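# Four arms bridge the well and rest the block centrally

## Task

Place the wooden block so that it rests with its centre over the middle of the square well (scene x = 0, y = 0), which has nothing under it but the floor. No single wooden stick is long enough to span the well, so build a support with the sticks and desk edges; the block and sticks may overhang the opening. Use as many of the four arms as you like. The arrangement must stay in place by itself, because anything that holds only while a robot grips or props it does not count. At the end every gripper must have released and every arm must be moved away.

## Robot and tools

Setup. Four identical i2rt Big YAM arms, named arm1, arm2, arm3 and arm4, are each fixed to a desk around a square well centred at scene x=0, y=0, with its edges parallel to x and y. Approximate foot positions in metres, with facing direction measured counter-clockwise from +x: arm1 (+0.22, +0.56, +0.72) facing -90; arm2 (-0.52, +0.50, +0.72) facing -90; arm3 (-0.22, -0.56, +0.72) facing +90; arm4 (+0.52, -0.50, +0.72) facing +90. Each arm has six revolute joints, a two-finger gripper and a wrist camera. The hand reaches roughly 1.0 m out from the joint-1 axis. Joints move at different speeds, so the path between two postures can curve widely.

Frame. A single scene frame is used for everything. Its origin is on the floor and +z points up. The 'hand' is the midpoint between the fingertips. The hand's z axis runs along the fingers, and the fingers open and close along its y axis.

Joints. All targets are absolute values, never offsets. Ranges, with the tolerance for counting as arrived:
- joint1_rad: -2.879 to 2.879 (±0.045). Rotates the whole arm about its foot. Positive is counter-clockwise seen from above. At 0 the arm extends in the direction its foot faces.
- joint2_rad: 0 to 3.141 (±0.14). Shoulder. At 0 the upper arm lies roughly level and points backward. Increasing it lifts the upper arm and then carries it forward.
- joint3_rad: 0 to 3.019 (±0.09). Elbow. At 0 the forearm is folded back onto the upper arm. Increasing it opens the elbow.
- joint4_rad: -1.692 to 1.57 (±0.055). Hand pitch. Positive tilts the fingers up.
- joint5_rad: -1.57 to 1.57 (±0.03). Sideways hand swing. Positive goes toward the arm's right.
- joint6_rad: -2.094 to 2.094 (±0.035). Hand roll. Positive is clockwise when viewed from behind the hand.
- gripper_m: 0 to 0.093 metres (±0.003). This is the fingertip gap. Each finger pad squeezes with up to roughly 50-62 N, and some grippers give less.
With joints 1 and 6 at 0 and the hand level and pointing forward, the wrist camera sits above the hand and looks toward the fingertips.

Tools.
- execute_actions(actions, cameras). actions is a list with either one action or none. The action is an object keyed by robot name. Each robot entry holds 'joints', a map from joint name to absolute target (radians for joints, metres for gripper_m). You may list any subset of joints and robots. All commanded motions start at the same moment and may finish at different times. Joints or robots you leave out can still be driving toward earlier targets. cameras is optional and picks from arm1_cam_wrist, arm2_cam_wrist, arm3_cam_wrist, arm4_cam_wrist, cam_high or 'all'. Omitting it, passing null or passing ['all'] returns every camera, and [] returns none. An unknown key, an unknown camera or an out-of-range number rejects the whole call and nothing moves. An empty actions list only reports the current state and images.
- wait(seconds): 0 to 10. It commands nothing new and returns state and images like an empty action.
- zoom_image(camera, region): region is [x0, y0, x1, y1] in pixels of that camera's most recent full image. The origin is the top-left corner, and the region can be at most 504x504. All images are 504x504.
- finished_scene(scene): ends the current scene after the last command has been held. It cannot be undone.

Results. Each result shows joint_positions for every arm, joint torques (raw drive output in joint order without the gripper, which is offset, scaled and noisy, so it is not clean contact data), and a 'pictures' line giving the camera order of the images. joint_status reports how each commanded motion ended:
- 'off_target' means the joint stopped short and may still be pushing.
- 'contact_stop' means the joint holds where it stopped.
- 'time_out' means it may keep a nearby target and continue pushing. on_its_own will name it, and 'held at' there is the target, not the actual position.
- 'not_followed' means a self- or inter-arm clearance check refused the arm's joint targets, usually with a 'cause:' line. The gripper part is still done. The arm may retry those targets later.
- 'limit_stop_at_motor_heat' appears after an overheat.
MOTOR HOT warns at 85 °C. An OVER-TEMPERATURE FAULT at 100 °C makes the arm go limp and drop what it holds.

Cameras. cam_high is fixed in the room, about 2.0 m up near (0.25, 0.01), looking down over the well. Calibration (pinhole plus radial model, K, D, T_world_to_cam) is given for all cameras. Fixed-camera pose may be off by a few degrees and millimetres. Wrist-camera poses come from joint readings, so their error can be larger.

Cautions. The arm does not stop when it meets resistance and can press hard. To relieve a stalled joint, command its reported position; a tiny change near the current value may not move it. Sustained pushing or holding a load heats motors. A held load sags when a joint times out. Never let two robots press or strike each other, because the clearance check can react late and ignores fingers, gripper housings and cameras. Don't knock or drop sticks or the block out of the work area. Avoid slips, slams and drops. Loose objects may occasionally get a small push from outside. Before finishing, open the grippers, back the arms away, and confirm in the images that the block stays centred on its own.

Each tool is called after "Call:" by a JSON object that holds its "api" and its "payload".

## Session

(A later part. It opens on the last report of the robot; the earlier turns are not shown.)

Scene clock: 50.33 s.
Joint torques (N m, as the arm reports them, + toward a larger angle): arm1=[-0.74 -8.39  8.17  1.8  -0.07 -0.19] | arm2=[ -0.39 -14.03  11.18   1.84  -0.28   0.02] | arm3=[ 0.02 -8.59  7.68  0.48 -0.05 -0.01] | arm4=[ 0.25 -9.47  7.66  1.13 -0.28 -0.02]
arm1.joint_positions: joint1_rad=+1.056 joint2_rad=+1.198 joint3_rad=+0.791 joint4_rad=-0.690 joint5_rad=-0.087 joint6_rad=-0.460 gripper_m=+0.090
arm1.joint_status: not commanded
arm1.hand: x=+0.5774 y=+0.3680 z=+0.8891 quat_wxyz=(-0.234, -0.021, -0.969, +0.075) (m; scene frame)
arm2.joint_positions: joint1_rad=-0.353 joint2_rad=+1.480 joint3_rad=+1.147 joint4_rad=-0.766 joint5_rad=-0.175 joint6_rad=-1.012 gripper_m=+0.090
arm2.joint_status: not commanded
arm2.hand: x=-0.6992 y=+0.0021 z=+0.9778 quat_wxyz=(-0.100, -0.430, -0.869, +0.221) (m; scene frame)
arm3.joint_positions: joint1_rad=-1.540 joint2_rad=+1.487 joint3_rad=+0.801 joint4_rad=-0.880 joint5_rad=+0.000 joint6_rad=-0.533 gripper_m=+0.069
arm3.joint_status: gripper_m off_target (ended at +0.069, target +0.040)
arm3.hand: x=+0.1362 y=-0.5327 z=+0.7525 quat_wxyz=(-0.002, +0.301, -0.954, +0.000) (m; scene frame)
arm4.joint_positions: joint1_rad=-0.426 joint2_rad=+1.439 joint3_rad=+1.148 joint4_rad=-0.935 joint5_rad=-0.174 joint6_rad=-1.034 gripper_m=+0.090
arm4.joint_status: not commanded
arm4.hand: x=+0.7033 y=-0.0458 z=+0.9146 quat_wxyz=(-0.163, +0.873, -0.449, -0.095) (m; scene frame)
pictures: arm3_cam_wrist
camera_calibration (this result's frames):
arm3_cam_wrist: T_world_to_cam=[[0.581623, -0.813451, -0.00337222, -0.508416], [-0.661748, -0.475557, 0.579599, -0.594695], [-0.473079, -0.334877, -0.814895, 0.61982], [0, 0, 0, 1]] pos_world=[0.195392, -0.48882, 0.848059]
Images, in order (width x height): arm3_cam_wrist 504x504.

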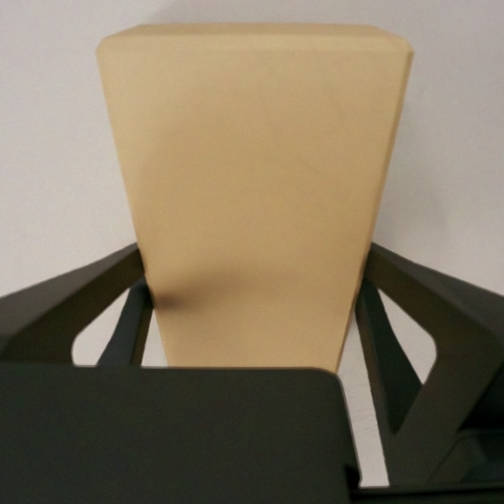

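Call:
{"api": "execute_actions", "payload": {"actions": [{"arm3":{"joints":{"joint1_rad":-0.410,"joint3_rad":1.745,"joint4_rad":-1.58,"joint6_rad":-0.485}}}], "cameras": ["cam_high"]}}

Scene clock: 52.73 s.
Joint torques (N m, as the arm reports them, + toward a larger angle): arm1=[-0.68 -8.34  8.18  1.78 -0.08 -0.18] | arm2=[ -0.55 -14.36  11.21   1.67  -0.25  -0.02] | arm3=[ -0.19 -12.25  13.89   0.     0.06   0.2 ] | arm4=[ 0.25 -9.4   7.64  1.11 -0.28  0.01]
arm1.joint_positions: joint1_rad=+1.056 joint2_rad=+1.198 joint3_rad=+0.791 joint4_rad=-0.690 joint5_rad=-0.087 joint6_rad=-0.460 gripper_m=+0.090
arm1.joint_status: not commanded
arm1.hand: x=+0.5774 y=+0.3680 z=+0.8891 quat_wxyz=(-0.234, -0.021, -0.969, +0.075) (m; scene frame)
arm2.joint_positions: joint1_rad=-0.353 joint2_rad=+1.480 joint3_rad=+1.147 joint4_rad=-0.766 joint5_rad=-0.175 joint6_rad=-1.012 gripper_m=+0.090
arm2.joint_status: not commanded
arm2.hand: x=-0.6992 y=+0.0021 z=+0.9778 quat_wxyz=(-0.100, -0.430, -0.869, +0.221) (m; scene frame)
arm3.joint_positions: joint1_rad=-0.403 joint2_rad=+1.501 joint3_rad=+1.690 joint4_rad=-1.571 joint5_rad=-0.003 joint6_rad=-0.496 gripper_m=+0.069
arm3.joint_status: all done
arm3.hand: x=-0.0488 y=-0.1063 z=+1.0710 quat_wxyz=(-0.089, +0.752, -0.652, -0.035) (m; scene frame)
arm4.joint_positions: joint1_rad=-0.426 joint2_rad=+1.439 joint3_rad=+1.148 joint4_rad=-0.935 joint5_rad=-0.174 joint6_rad=-1.034 gripper_m=+0.090
arm4.joint_status: not commanded
arm4.hand: x=+0.7033 y=-0.0458 z=+0.9146 quat_wxyz=(-0.163, +0.873, -0.449, -0.095) (m; scene frame)
pictures: cam_high
Images, in order (width x height): cam_high 504x504.

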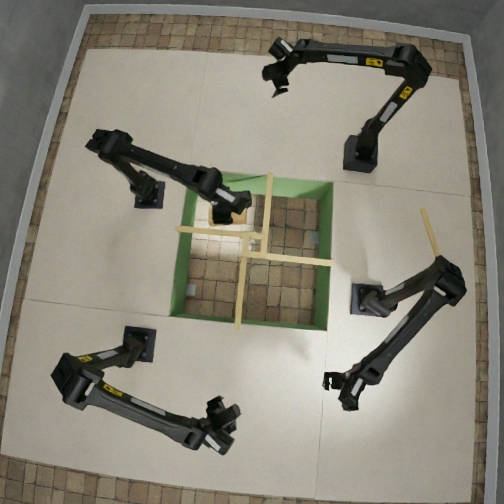

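Call:
{"api": "execute_actions", "payload": {"actions": [{"arm3":{"joints":{"joint1_rad":-0.416,"joint2_rad":1.91,"joint3_rad":1.755,"joint4_rad":-1.305}}}], "cameras": ["cam_high", "arm3_cam_wrist"]}}

Call:
{"api": "zoom_image", "payload": {"camera": "cam_high", "region": [160, 160, 350, 350]}}

Scene clock: 54.33 s.
Joint torques (N m, as the arm reports them, + toward a larger angle): arm1=[-0.64 -8.39  8.18  1.79 -0.07 -0.19] | arm2=[  0.07 -13.99  11.26   1.69  -0.29   0.03] | arm3=[ -0.16 -18.72  11.93   0.43   0.05   0.19] | arm4=[ 0.35 -9.49  7.67  1.09 -0.29  0.01]
arm1.joint_positions: joint1_rad=+1.056 joint2_rad=+1.198 joint3_rad=+0.791 joint4_rad=-0.690 joint5_rad=-0.087 joint6_rad=-0.460 gripper_m=+0.090
arm1.joint_status: not commanded
arm1.hand: x=+0.5774 y=+0.3680 z=+0.8891 quat_wxyz=(-0.234, -0.021, -0.969, +0.075) (m; scene frame)
arm2.joint_positions: joint1_rad=-0.353 joint2_rad=+1.480 joint3_rad=+1.147 joint4_rad=-0.766 joint5_rad=-0.175 joint6_rad=-1.012 gripper_m=+0.090
arm2.joint_status: not commanded
arm2.hand: x=-0.6992 y=+0.0021 z=+0.9778 quat_wxyz=(-0.100, -0.430, -0.869, +0.221) (m; scene frame)
arm3.joint_positions: joint1_rad=-0.409 joint2_rad=+1.949 joint3_rad=+1.718 joint4_rad=-1.313 joint5_rad=-0.002 joint6_rad=-0.496 gripper_m=+0.069
arm3.joint_status: all done
arm3.hand: x=-0.0041 y=+0.0038 z=+0.8519 quat_wxyz=(-0.013, +0.753, -0.658, -0.006) (m; scene frame)
arm4.joint_positions: joint1_rad=-0.426 joint2_rad=+1.439 joint3_rad=+1.148 joint4_rad=-0.935 joint5_rad=-0.174 joint6_rad=-1.034 gripper_m=+0.090
arm4.joint_status: not commanded
arm4.hand: x=+0.7033 y=-0.0458 z=+0.9146 quat_wxyz=(-0.163, +0.873, -0.449, -0.095) (m; scene frame)
pictures: arm3_cam_wrist, cam_high
camera_calibration (this result's frames):
arm3_cam_wrist: T_world_to_cam=[[0.989629, 0.143485, 0.00686201, -0.000746957], [0.114846, -0.818995, 0.56219, -0.470732], [0.0862855, -0.555571, -0.82698, 0.827499], [0, 0, 0, 1]] pos_world=[-0.0166, 0.0743146, 0.94897]
Images, in order (width x height): arm3_cam_wrist 504x504, cam_high 504x504.

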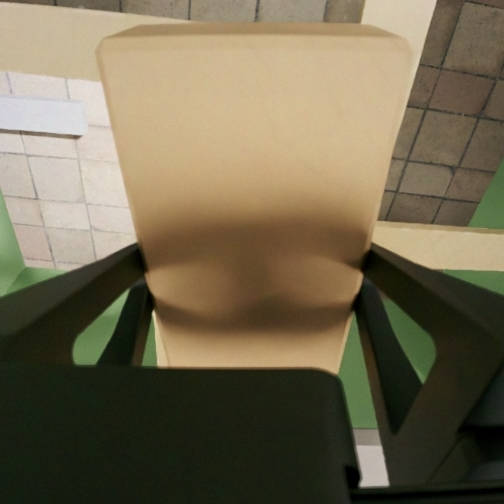

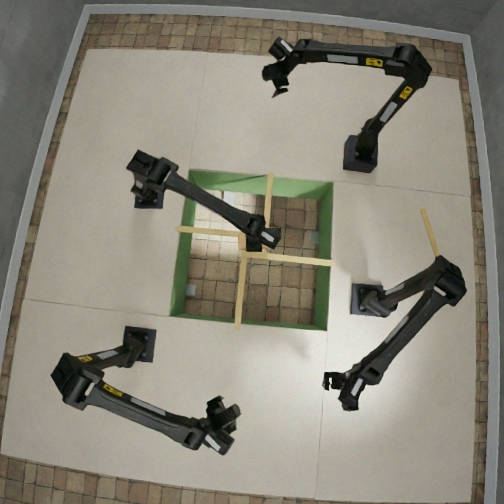

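Region (160, 160, 350, 350) of cam_high's 504x504 image, scaled by 2.653, with more detail than that image has.

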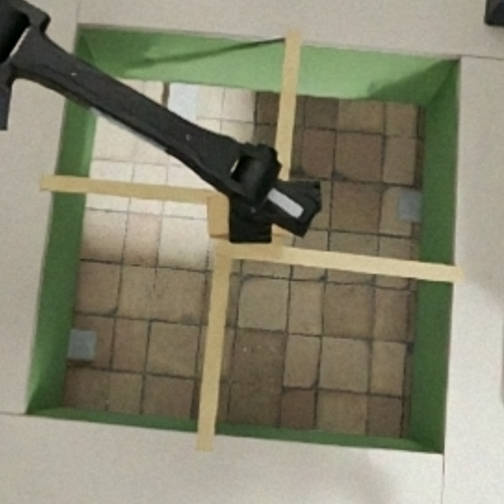

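Call:
{"api": "execute_actions", "payload": {"actions": [{"arm3":{"joints":{"joint2_rad":1.962,"joint3_rad":1.716,"joint4_rad":-1.262}}}], "cameras": ["cam_high", "arm3_cam_wrist"]}}

Call:
{"api": "zoom_image", "payload": {"camera": "cam_high", "region": [215, 200, 305, 290]}}

Scene clock: 55.43 s.
Joint torques (N m, as the arm reports them, + toward a larger angle): arm1=[-0.71 -8.42  8.18  1.79 -0.08 -0.19] | arm2=[ -0.46 -14.01  11.24   1.93  -0.23   0.03] | arm3=[ -0.16 -16.04   9.74   0.62   0.06   0.2 ] | arm4=[ 0.36 -9.29  7.66  1.12 -0.28  0.01]
arm1.joint_positions: joint1_rad=+1.056 joint2_rad=+1.198 joint3_rad=+0.791 joint4_rad=-0.690 joint5_rad=-0.087 joint6_rad=-0.460 gripper_m=+0.090
arm1.joint_status: not commanded
arm1.hand: x=+0.5774 y=+0.3680 z=+0.8891 quat_wxyz=(-0.234, -0.021, -0.969, +0.075) (m; scene frame)
arm2.joint_positions: joint1_rad=-0.353 joint2_rad=+1.480 joint3_rad=+1.147 joint4_rad=-0.766 joint5_rad=-0.175 joint6_rad=-1.012 gripper_m=+0.090
arm2.joint_status: not commanded
arm2.hand: x=-0.6992 y=+0.0021 z=+0.9778 quat_wxyz=(-0.100, -0.430, -0.869, +0.221) (m; scene frame)
arm3.joint_positions: joint1_rad=-0.409 joint2_rad=+1.958 joint3_rad=+1.705 joint4_rad=-1.275 joint5_rad=-0.002 joint6_rad=-0.496 gripper_m=+0.069
arm3.joint_status: all done
arm3.hand: x=-0.0024 y=+0.0084 z=+0.8419 quat_wxyz=(-0.020, +0.753, -0.657, -0.009) (m; scene frame)
arm4.joint_positions: joint1_rad=-0.426 joint2_rad=+1.439 joint3_rad=+1.148 joint4_rad=-0.935 joint5_rad=-0.174 joint6_rad=-1.034 gripper_m=+0.090
arm4.joint_status: not commanded
arm4.hand: x=+0.7033 y=-0.0458 z=+0.9146 quat_wxyz=(-0.163, +0.873, -0.449, -0.095) (m; scene frame)
pictures: arm3_cam_wrist, cam_high
camera_calibration (this result's frames):
arm3_cam_wrist: T_world_to_cam=[[0.989569, 0.143318, 0.0146102, -0.00957408], [0.111694, -0.827335, 0.550491, -0.451668], [0.0909829, -0.543117, -0.834713, 0.828104], [0, 0, 0, 1]] pos_world=[-0.0154204, 0.0774491, 0.940008]
Images, in order (width x height): arm3_cam_wrist 504x504, cam_high 504x504.

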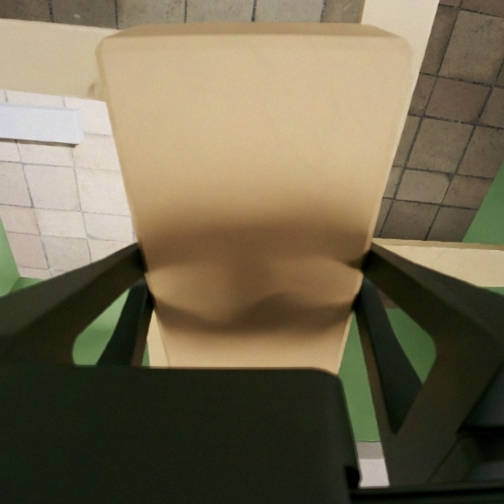

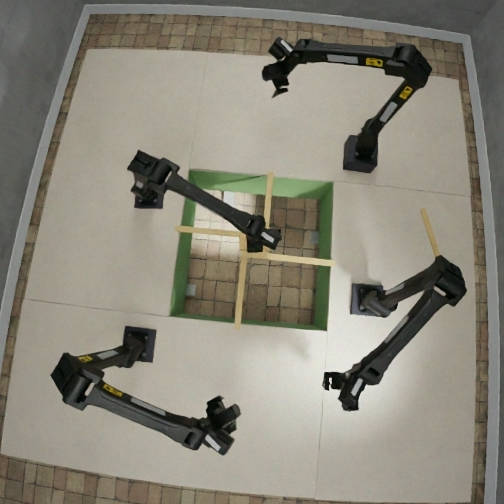

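Region (215, 200, 305, 290) of cam_high's 504x504 image, scaled by 5.600, with more detail than that image has.

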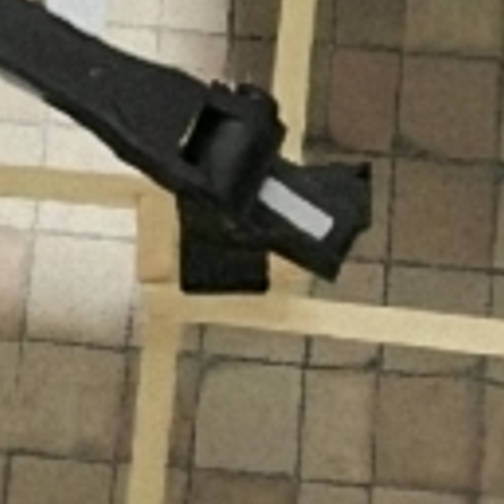

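Call:
{"api": "execute_actions", "payload": {"actions": [{"arm3":{"joints":{"joint2_rad":2.003}}}], "cameras": ["arm3_cam_wrist"]}}

Scene clock: 56.53 s.
Joint torques (N m, as the arm reports them, + toward a larger angle): arm1=[-0.73 -8.42  8.18  1.78 -0.07 -0.18] | arm2=[ -0.54 -13.94  11.31   1.63  -0.23   0.  ] | arm3=[ -0.15 -17.26   9.61   0.43   0.05   0.18] | arm4=[ 0.34 -9.29  7.64  1.15 -0.28  0.  ]
arm1.joint_positions: joint1_rad=+1.056 joint2_rad=+1.198 joint3_rad=+0.791 joint4_rad=-0.690 joint5_rad=-0.087 joint6_rad=-0.460 gripper_m=+0.090
arm1.joint_status: not commanded
arm1.hand: x=+0.5774 y=+0.3680 z=+0.8891 quat_wxyz=(-0.234, -0.021, -0.969, +0.075) (m; scene frame)
arm2.joint_positions: joint1_rad=-0.353 joint2_rad=+1.480 joint3_rad=+1.147 joint4_rad=-0.766 joint5_rad=-0.175 joint6_rad=-1.012 gripper_m=+0.090
arm2.joint_status: not commanded
arm2.hand: x=-0.6992 y=+0.0021 z=+0.9778 quat_wxyz=(-0.100, -0.430, -0.869, +0.221) (m; scene frame)
arm3.joint_positions: joint1_rad=-0.409 joint2_rad=+2.008 joint3_rad=+1.703 joint4_rad=-1.272 joint5_rad=-0.002 joint6_rad=-0.496 gripper_m=+0.069
arm3.joint_status: all done
arm3.hand: x=-0.0028 y=+0.0073 z=+0.8121 quat_wxyz=(+0.002, +0.753, -0.658, +0.000) (m; scene frame)
arm4.joint_positions: joint1_rad=-0.426 joint2_rad=+1.439 joint3_rad=+1.148 joint4_rad=-0.935 joint5_rad=-0.174 joint6_rad=-1.034 gripper_m=+0.090
arm4.joint_status: not commanded
arm4.hand: x=+0.7033 y=-0.0458 z=+0.9146 quat_wxyz=(-0.163, +0.873, -0.449, -0.095) (m; scene frame)
pictures: arm3_cam_wrist
camera_calibration (this result's frames):
arm3_cam_wrist: T_world_to_cam=[[0.989672, 0.143091, -0.00863711, 0.0103335], [0.12104, -0.801839, 0.585152, -0.464446], [0.0768047, -0.580154, -0.810877, 0.783526], [0, 0, 0, 1]] pos_world=[-0.0141885, 0.0806762, 0.907205]
Images, in order (width x height): arm3_cam_wrist 504x504.

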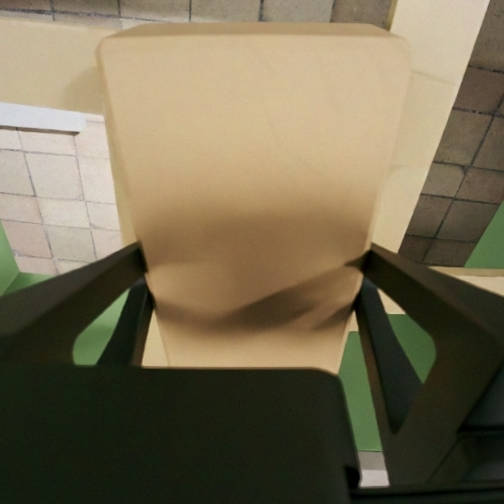

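Call:
{"api": "execute_actions", "payload": {"actions": [{"arm3":{"joints":{"joint2_rad":2.025,"joint4_rad":-1.248}}}], "cameras": ["arm3_cam_wrist"]}}

Scene clock: 57.13 s.
Joint torques (N m, as the arm reports them, + toward a larger angle): arm1=[-0.7  -8.4   8.18  1.79 -0.07 -0.18] | arm2=[ -0.41 -14.08  11.08   1.84  -0.2    0.  ] | arm3=[ -0.17 -15.8    9.6    0.77   0.05   0.19] | arm4=[ 0.41 -9.42  7.69  1.06 -0.28  0.  ]
arm1.joint_positions: joint1_rad=+1.056 joint2_rad=+1.198 joint3_rad=+0.791 joint4_rad=-0.690 joint5_rad=-0.087 joint6_rad=-0.460 gripper_m=+0.090
arm1.joint_status: not commanded
arm1.hand: x=+0.5774 y=+0.3680 z=+0.8891 quat_wxyz=(-0.234, -0.021, -0.969, +0.075) (m; scene frame)
arm2.joint_positions: joint1_rad=-0.353 joint2_rad=+1.480 joint3_rad=+1.147 joint4_rad=-0.766 joint5_rad=-0.175 joint6_rad=-1.012 gripper_m=+0.090
arm2.joint_status: not commanded
arm2.hand: x=-0.6992 y=+0.0021 z=+0.9778 quat_wxyz=(-0.100, -0.430, -0.869, +0.221) (m; scene frame)
arm3.joint_positions: joint1_rad=-0.409 joint2_rad=+2.008 joint3_rad=+1.703 joint4_rad=-1.266 joint5_rad=-0.002 joint6_rad=-0.496 gripper_m=+0.069
arm3.joint_status: all done
arm3.hand: x=-0.0023 y=+0.0086 z=+0.8121 quat_wxyz=(+0.000, +0.753, -0.658, -0.001) (m; scene frame)
arm4.joint_positions: joint1_rad=-0.426 joint2_rad=+1.439 joint3_rad=+1.148 joint4_rad=-0.935 joint5_rad=-0.174 joint6_rad=-1.034 gripper_m=+0.090
arm4.joint_status: not commanded
arm4.hand: x=+0.7033 y=-0.0458 z=+0.9146 quat_wxyz=(-0.163, +0.873, -0.449, -0.095) (m; scene frame)
pictures: arm3_cam_wrist
camera_calibration (this result's frames):
arm3_cam_wrist: T_world_to_cam=[[0.989687, 0.143128, -0.00587134, 0.00740698], [0.119861, -0.804961, 0.581095, -0.46013], [0.0784449, -0.575805, -0.813815, 0.786601], [0, 0, 0, 1]] pos_world=[-0.013884, 0.0814827, 0.90757]
Images, in order (width x height): arm3_cam_wrist 504x504.

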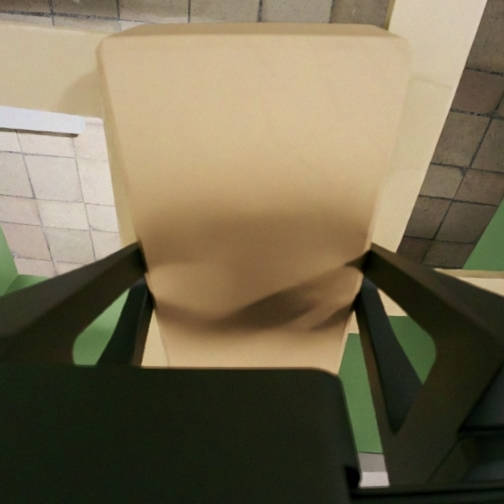

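Call:
{"api": "execute_actions", "payload": {"actions": [{"arm3":{"joints":{"joint2_rad":2.033}}}], "cameras": ["arm3_cam_wrist"]}}

Scene clock: 57.83 s.
Joint torques (N m, as the arm reports them, + toward a larger angle): arm1=[-0.67 -8.42  8.18  1.8  -0.07 -0.19] | arm2=[ -0.65 -14.62  11.27   1.77  -0.2    0.05] | arm3=[ -0.22 -15.16   9.59   0.77   0.05   0.19] | arm4=[ 0.49 -9.48  7.63  1.1  -0.28  0.  ]
arm1.joint_positions: joint1_rad=+1.056 joint2_rad=+1.198 joint3_rad=+0.791 joint4_rad=-0.690 joint5_rad=-0.087 joint6_rad=-0.460 gripper_m=+0.090
arm1.joint_status: not commanded
arm1.hand: x=+0.5774 y=+0.3680 z=+0.8891 quat_wxyz=(-0.234, -0.021, -0.969, +0.075) (m; scene frame)
arm2.joint_positions: joint1_rad=-0.353 joint2_rad=+1.480 joint3_rad=+1.147 joint4_rad=-0.766 joint5_rad=-0.175 joint6_rad=-1.012 gripper_m=+0.090
arm2.joint_status: not commanded
arm2.hand: x=-0.6992 y=+0.0021 z=+0.9778 quat_wxyz=(-0.100, -0.430, -0.869, +0.221) (m; scene frame)
arm3.joint_positions: joint1_rad=-0.409 joint2_rad=+2.009 joint3_rad=+1.703 joint4_rad=-1.266 joint5_rad=-0.002 joint6_rad=-0.496 gripper_m=+0.069
arm3.joint_status: all done
arm3.hand: x=-0.0023 y=+0.0085 z=+0.8112 quat_wxyz=(+0.000, +0.753, -0.658, -0.001) (m; scene frame)
arm4.joint_positions: joint1_rad=-0.426 joint2_rad=+1.439 joint3_rad=+1.148 joint4_rad=-0.935 joint5_rad=-0.174 joint6_rad=-1.034 gripper_m=+0.090
arm4.joint_status: not commanded
arm4.hand: x=+0.7033 y=-0.0458 z=+0.9146 quat_wxyz=(-0.163, +0.873, -0.449, -0.095) (m; scene frame)
pictures: arm3_cam_wrist
camera_calibration (this result's frames):
arm3_cam_wrist: T_world_to_cam=[[0.989683, 0.14312, -0.0066089, 0.00803403], [0.120174, -0.804131, 0.582179, -0.460545], [0.0780069, -0.576967, -0.813034, 0.785214], [0, 0, 0, 1]] pos_world=[-0.0138575, 0.0815539, 0.906578]
Images, in order (width x height): arm3_cam_wrist 504x504.

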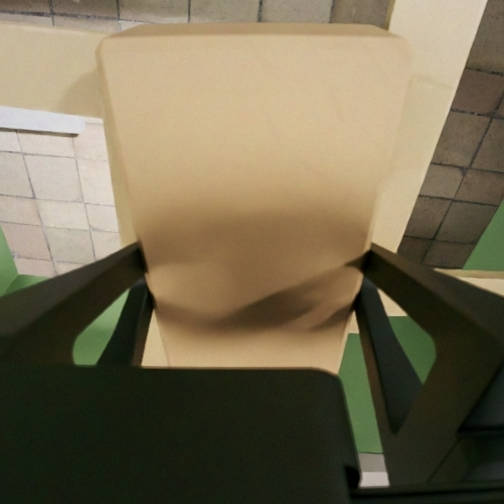

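The block is in contact with the frame. I'll ease the push and open the gripper.

Call:
{"api": "execute_actions", "payload": {"actions": [{"arm3":{"joints":{"joint2_rad":2.012,"joint4_rad":-1.262,"gripper_m":0.093}}}], "cameras": ["arm3_cam_wrist", "cam_high"]}}

Scene clock: 58.60 s.
Joint torques (N m, as the arm reports them, + toward a larger angle): arm1=[-0.68 -8.38  8.19  1.79 -0.07 -0.19] | arm2=[ -0.2  -14.27  11.15   1.72  -0.25   0.  ] | arm3=[ -0.21 -16.46   9.63   0.22   0.05   0.19] | arm4=[ 0.32 -9.37  7.69  1.14 -0.28  0.  ]
arm1.joint_positions: joint1_rad=+1.056 joint2_rad=+1.198 joint3_rad=+0.791 joint4_rad=-0.690 joint5_rad=-0.087 joint6_rad=-0.460 gripper_m=+0.090
arm1.joint_status: not commanded
arm1.hand: x=+0.5774 y=+0.3680 z=+0.8891 quat_wxyz=(-0.234, -0.021, -0.969, +0.075) (m; scene frame)
arm2.joint_positions: joint1_rad=-0.353 joint2_rad=+1.480 joint3_rad=+1.147 joint4_rad=-0.766 joint5_rad=-0.175 joint6_rad=-1.012 gripper_m=+0.090
arm2.joint_status: not commanded
arm2.hand: x=-0.6992 y=+0.0021 z=+0.9778 quat_wxyz=(-0.100, -0.430, -0.869, +0.221) (m; scene frame)
arm3.joint_positions: joint1_rad=-0.409 joint2_rad=+2.009 joint3_rad=+1.703 joint4_rad=-1.266 joint5_rad=-0.002 joint6_rad=-0.496 gripper_m=+0.093
arm3.joint_status: all done
arm3.hand: x=-0.0023 y=+0.0085 z=+0.8112 quat_wxyz=(+0.000, +0.753, -0.658, -0.001) (m; scene frame)
arm4.joint_positions: joint1_rad=-0.426 joint2_rad=+1.439 joint3_rad=+1.148 joint4_rad=-0.935 joint5_rad=-0.174 joint6_rad=-1.034 gripper_m=+0.090
arm4.joint_status: not commanded
arm4.hand: x=+0.7033 y=-0.0458 z=+0.9146 quat_wxyz=(-0.163, +0.873, -0.449, -0.095) (m; scene frame)
pictures: arm3_cam_wrist, cam_high
camera_calibration (this result's frames):
arm3_cam_wrist: T_world_to_cam=[[0.989738, 0.142742, -0.00660942, 0.00803779], [0.119868, -0.804176, 0.582179, -0.460546], [0.0777865, -0.576997, -0.813034, 0.785213], [0, 0, 0, 1]] pos_world=[-0.0138296, 0.0815584, 0.906578]
Images, in order (width x height): arm3_cam_wrist 504x504, cam_high 504x504.

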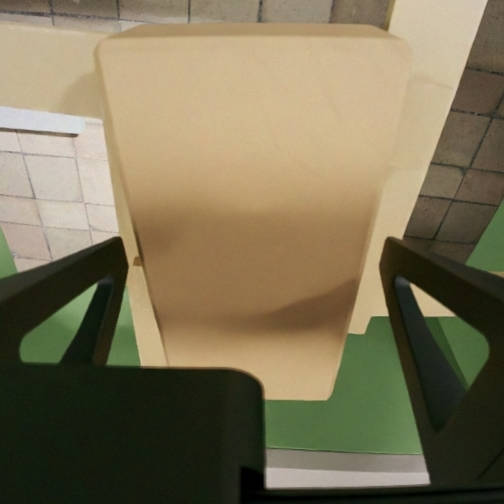

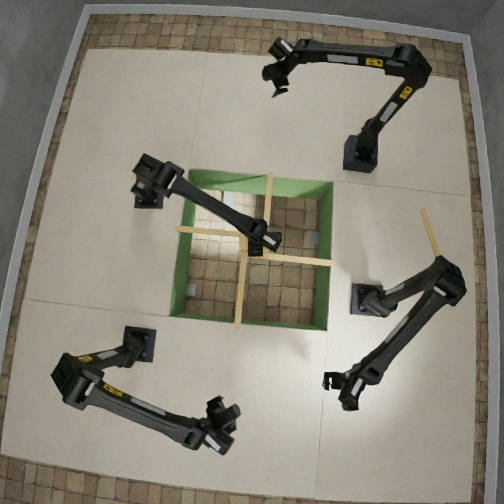

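Call:
{"api": "execute_actions", "payload": {"actions": [{"arm3":{"joints":{"joint2_rad":1.2}}}], "cameras": ["cam_high"]}}

Call:
{"api": "execute_actions", "payload": {"actions": [{"arm3":{"joints":{"joint1_rad":-1.3,"joint3_rad":1.2}}}], "cameras": ["cam_high"]}}

Call:
{"api": "zoom_image", "payload": {"camera": "cam_high", "region": [160, 160, 350, 350]}}

Scene clock: 60.60 s.
Joint torques (N m, as the arm reports them, + toward a larger angle): arm1=[-0.67 -8.43  8.18  1.79 -0.07 -0.19] | arm2=[  0.44 -13.92  11.31   1.84  -0.24  -0.01] | arm3=[-0.16 -7.81  9.9   1.4   0.07  0.21] | arm4=[ 0.37 -9.33  7.66  1.12 -0.28 -0.01]
arm1.joint_positions: joint1_rad=+1.056 joint2_rad=+1.198 joint3_rad=+0.791 joint4_rad=-0.690 joint5_rad=-0.087 joint6_rad=-0.460 gripper_m=+0.090
arm1.joint_status: not commanded
arm1.hand: x=+0.5774 y=+0.3680 z=+0.8891 quat_wxyz=(-0.234, -0.021, -0.969, +0.075) (m; scene frame)
arm2.joint_positions: joint1_rad=-0.353 joint2_rad=+1.480 joint3_rad=+1.147 joint4_rad=-0.766 joint5_rad=-0.175 joint6_rad=-1.012 gripper_m=+0.090
arm2.joint_status: not commanded
arm2.hand: x=-0.6992 y=+0.0021 z=+0.9778 quat_wxyz=(-0.100, -0.430, -0.869, +0.221) (m; scene frame)
arm3.joint_positions: joint1_rad=-0.409 joint2_rad=+1.202 joint3_rad=+1.707 joint4_rad=-1.266 joint5_rad=-0.002 joint6_rad=-0.496 gripper_m=+0.093
arm3.joint_status: all done
arm3.hand: x=-0.0543 y=-0.1298 z=+1.2511 quat_wxyz=(-0.370, +0.692, -0.604, -0.139) (m; scene frame)
arm4.joint_positions: joint1_rad=-0.426 joint2_rad=+1.439 joint3_rad=+1.148 joint4_rad=-0.935 joint5_rad=-0.174 joint6_rad=-1.034 gripper_m=+0.090
arm4.joint_status: not commanded
arm4.hand: x=+0.7033 y=-0.0458 z=+0.9146 quat_wxyz=(-0.163, +0.873, -0.449, -0.095) (m; scene frame)
pictures: cam_high
Images, in order (width x height): cam_high 504x504.

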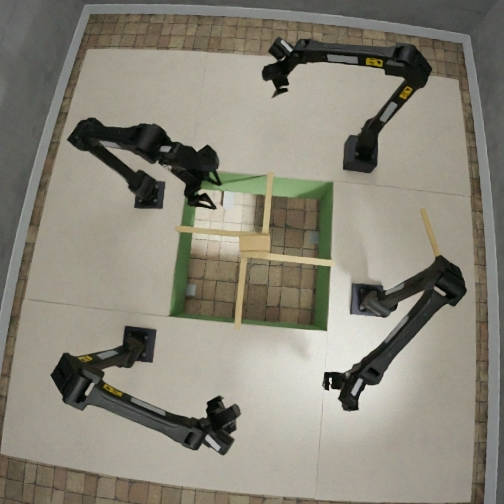

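Scene clock: 62.00 s.
Joint torques (N m, as the arm reports them, + toward a larger angle): arm1=[-0.69 -8.42  8.17  1.79 -0.08 -0.19] | arm2=[ -0.51 -13.97  11.3    1.64  -0.25   0.01] | arm3=[ 0.7  -8.1  10.23  0.68 -0.06  0.19] | arm4=[ 0.33 -9.43  7.64  1.15 -0.28  0.01]
arm1.joint_positions: joint1_rad=+1.056 joint2_rad=+1.198 joint3_rad=+0.791 joint4_rad=-0.690 joint5_rad=-0.087 joint6_rad=-0.460 gripper_m=+0.090
arm1.joint_status: not commanded
arm1.hand: x=+0.5774 y=+0.3680 z=+0.8891 quat_wxyz=(-0.234, -0.021, -0.969, +0.075) (m; scene frame)
arm2.joint_positions: joint1_rad=-0.353 joint2_rad=+1.480 joint3_rad=+1.147 joint4_rad=-0.766 joint5_rad=-0.175 joint6_rad=-1.012 gripper_m=+0.090
arm2.joint_status: not commanded
arm2.hand: x=-0.6992 y=+0.0021 z=+0.9778 quat_wxyz=(-0.100, -0.430, -0.869, +0.221) (m; scene frame)
arm3.joint_positions: joint1_rad=-1.302 joint2_rad=+1.208 joint3_rad=+1.191 joint4_rad=-1.266 joint5_rad=+0.001 joint6_rad=-0.496 gripper_m=+0.093
arm3.joint_status: all done
arm3.hand: x=+0.1657 y=-0.4356 z=+0.9935 quat_wxyz=(-0.143, +0.391, -0.909, +0.012) (m; scene frame)
arm4.joint_positions: joint1_rad=-0.426 joint2_rad=+1.439 joint3_rad=+1.148 joint4_rad=-0.935 joint5_rad=-0.174 joint6_rad=-1.034 gripper_m=+0.090
arm4.joint_status: not commanded
arm4.hand: x=+0.7033 y=-0.0458 z=+0.9146 quat_wxyz=(-0.163, +0.873, -0.449, -0.095) (m; scene frame)
pictures: cam_high
Images, in order (width x height): cam_high 504x504.

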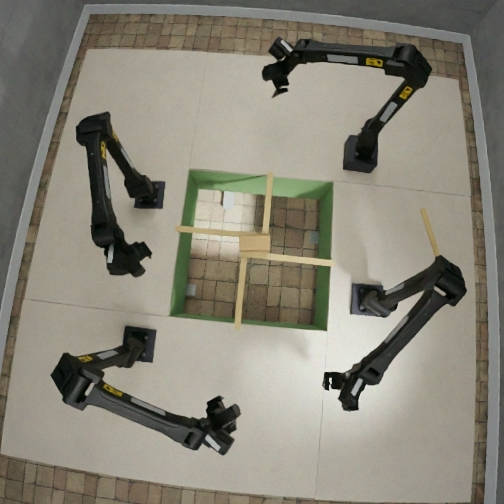

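Region (160, 160, 350, 350) of cam_high's 504x504 image, scaled by 2.653, with more detail than that image has.

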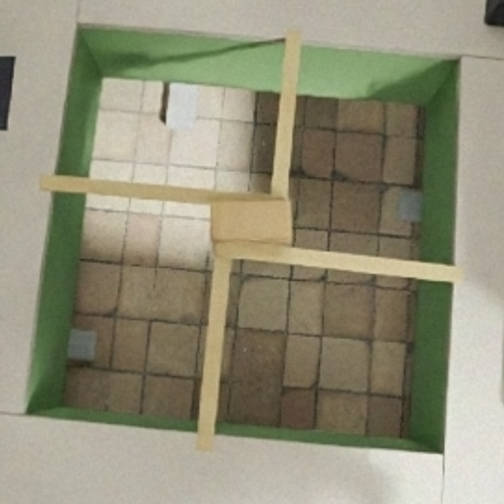

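The block is resting centred on the stick frame, and all four arms have moved clear, so I'm ending the scene.

Call:
{"api": "finished_scene", "payload": {"scene": 2}}

The scene is finished: the task was done.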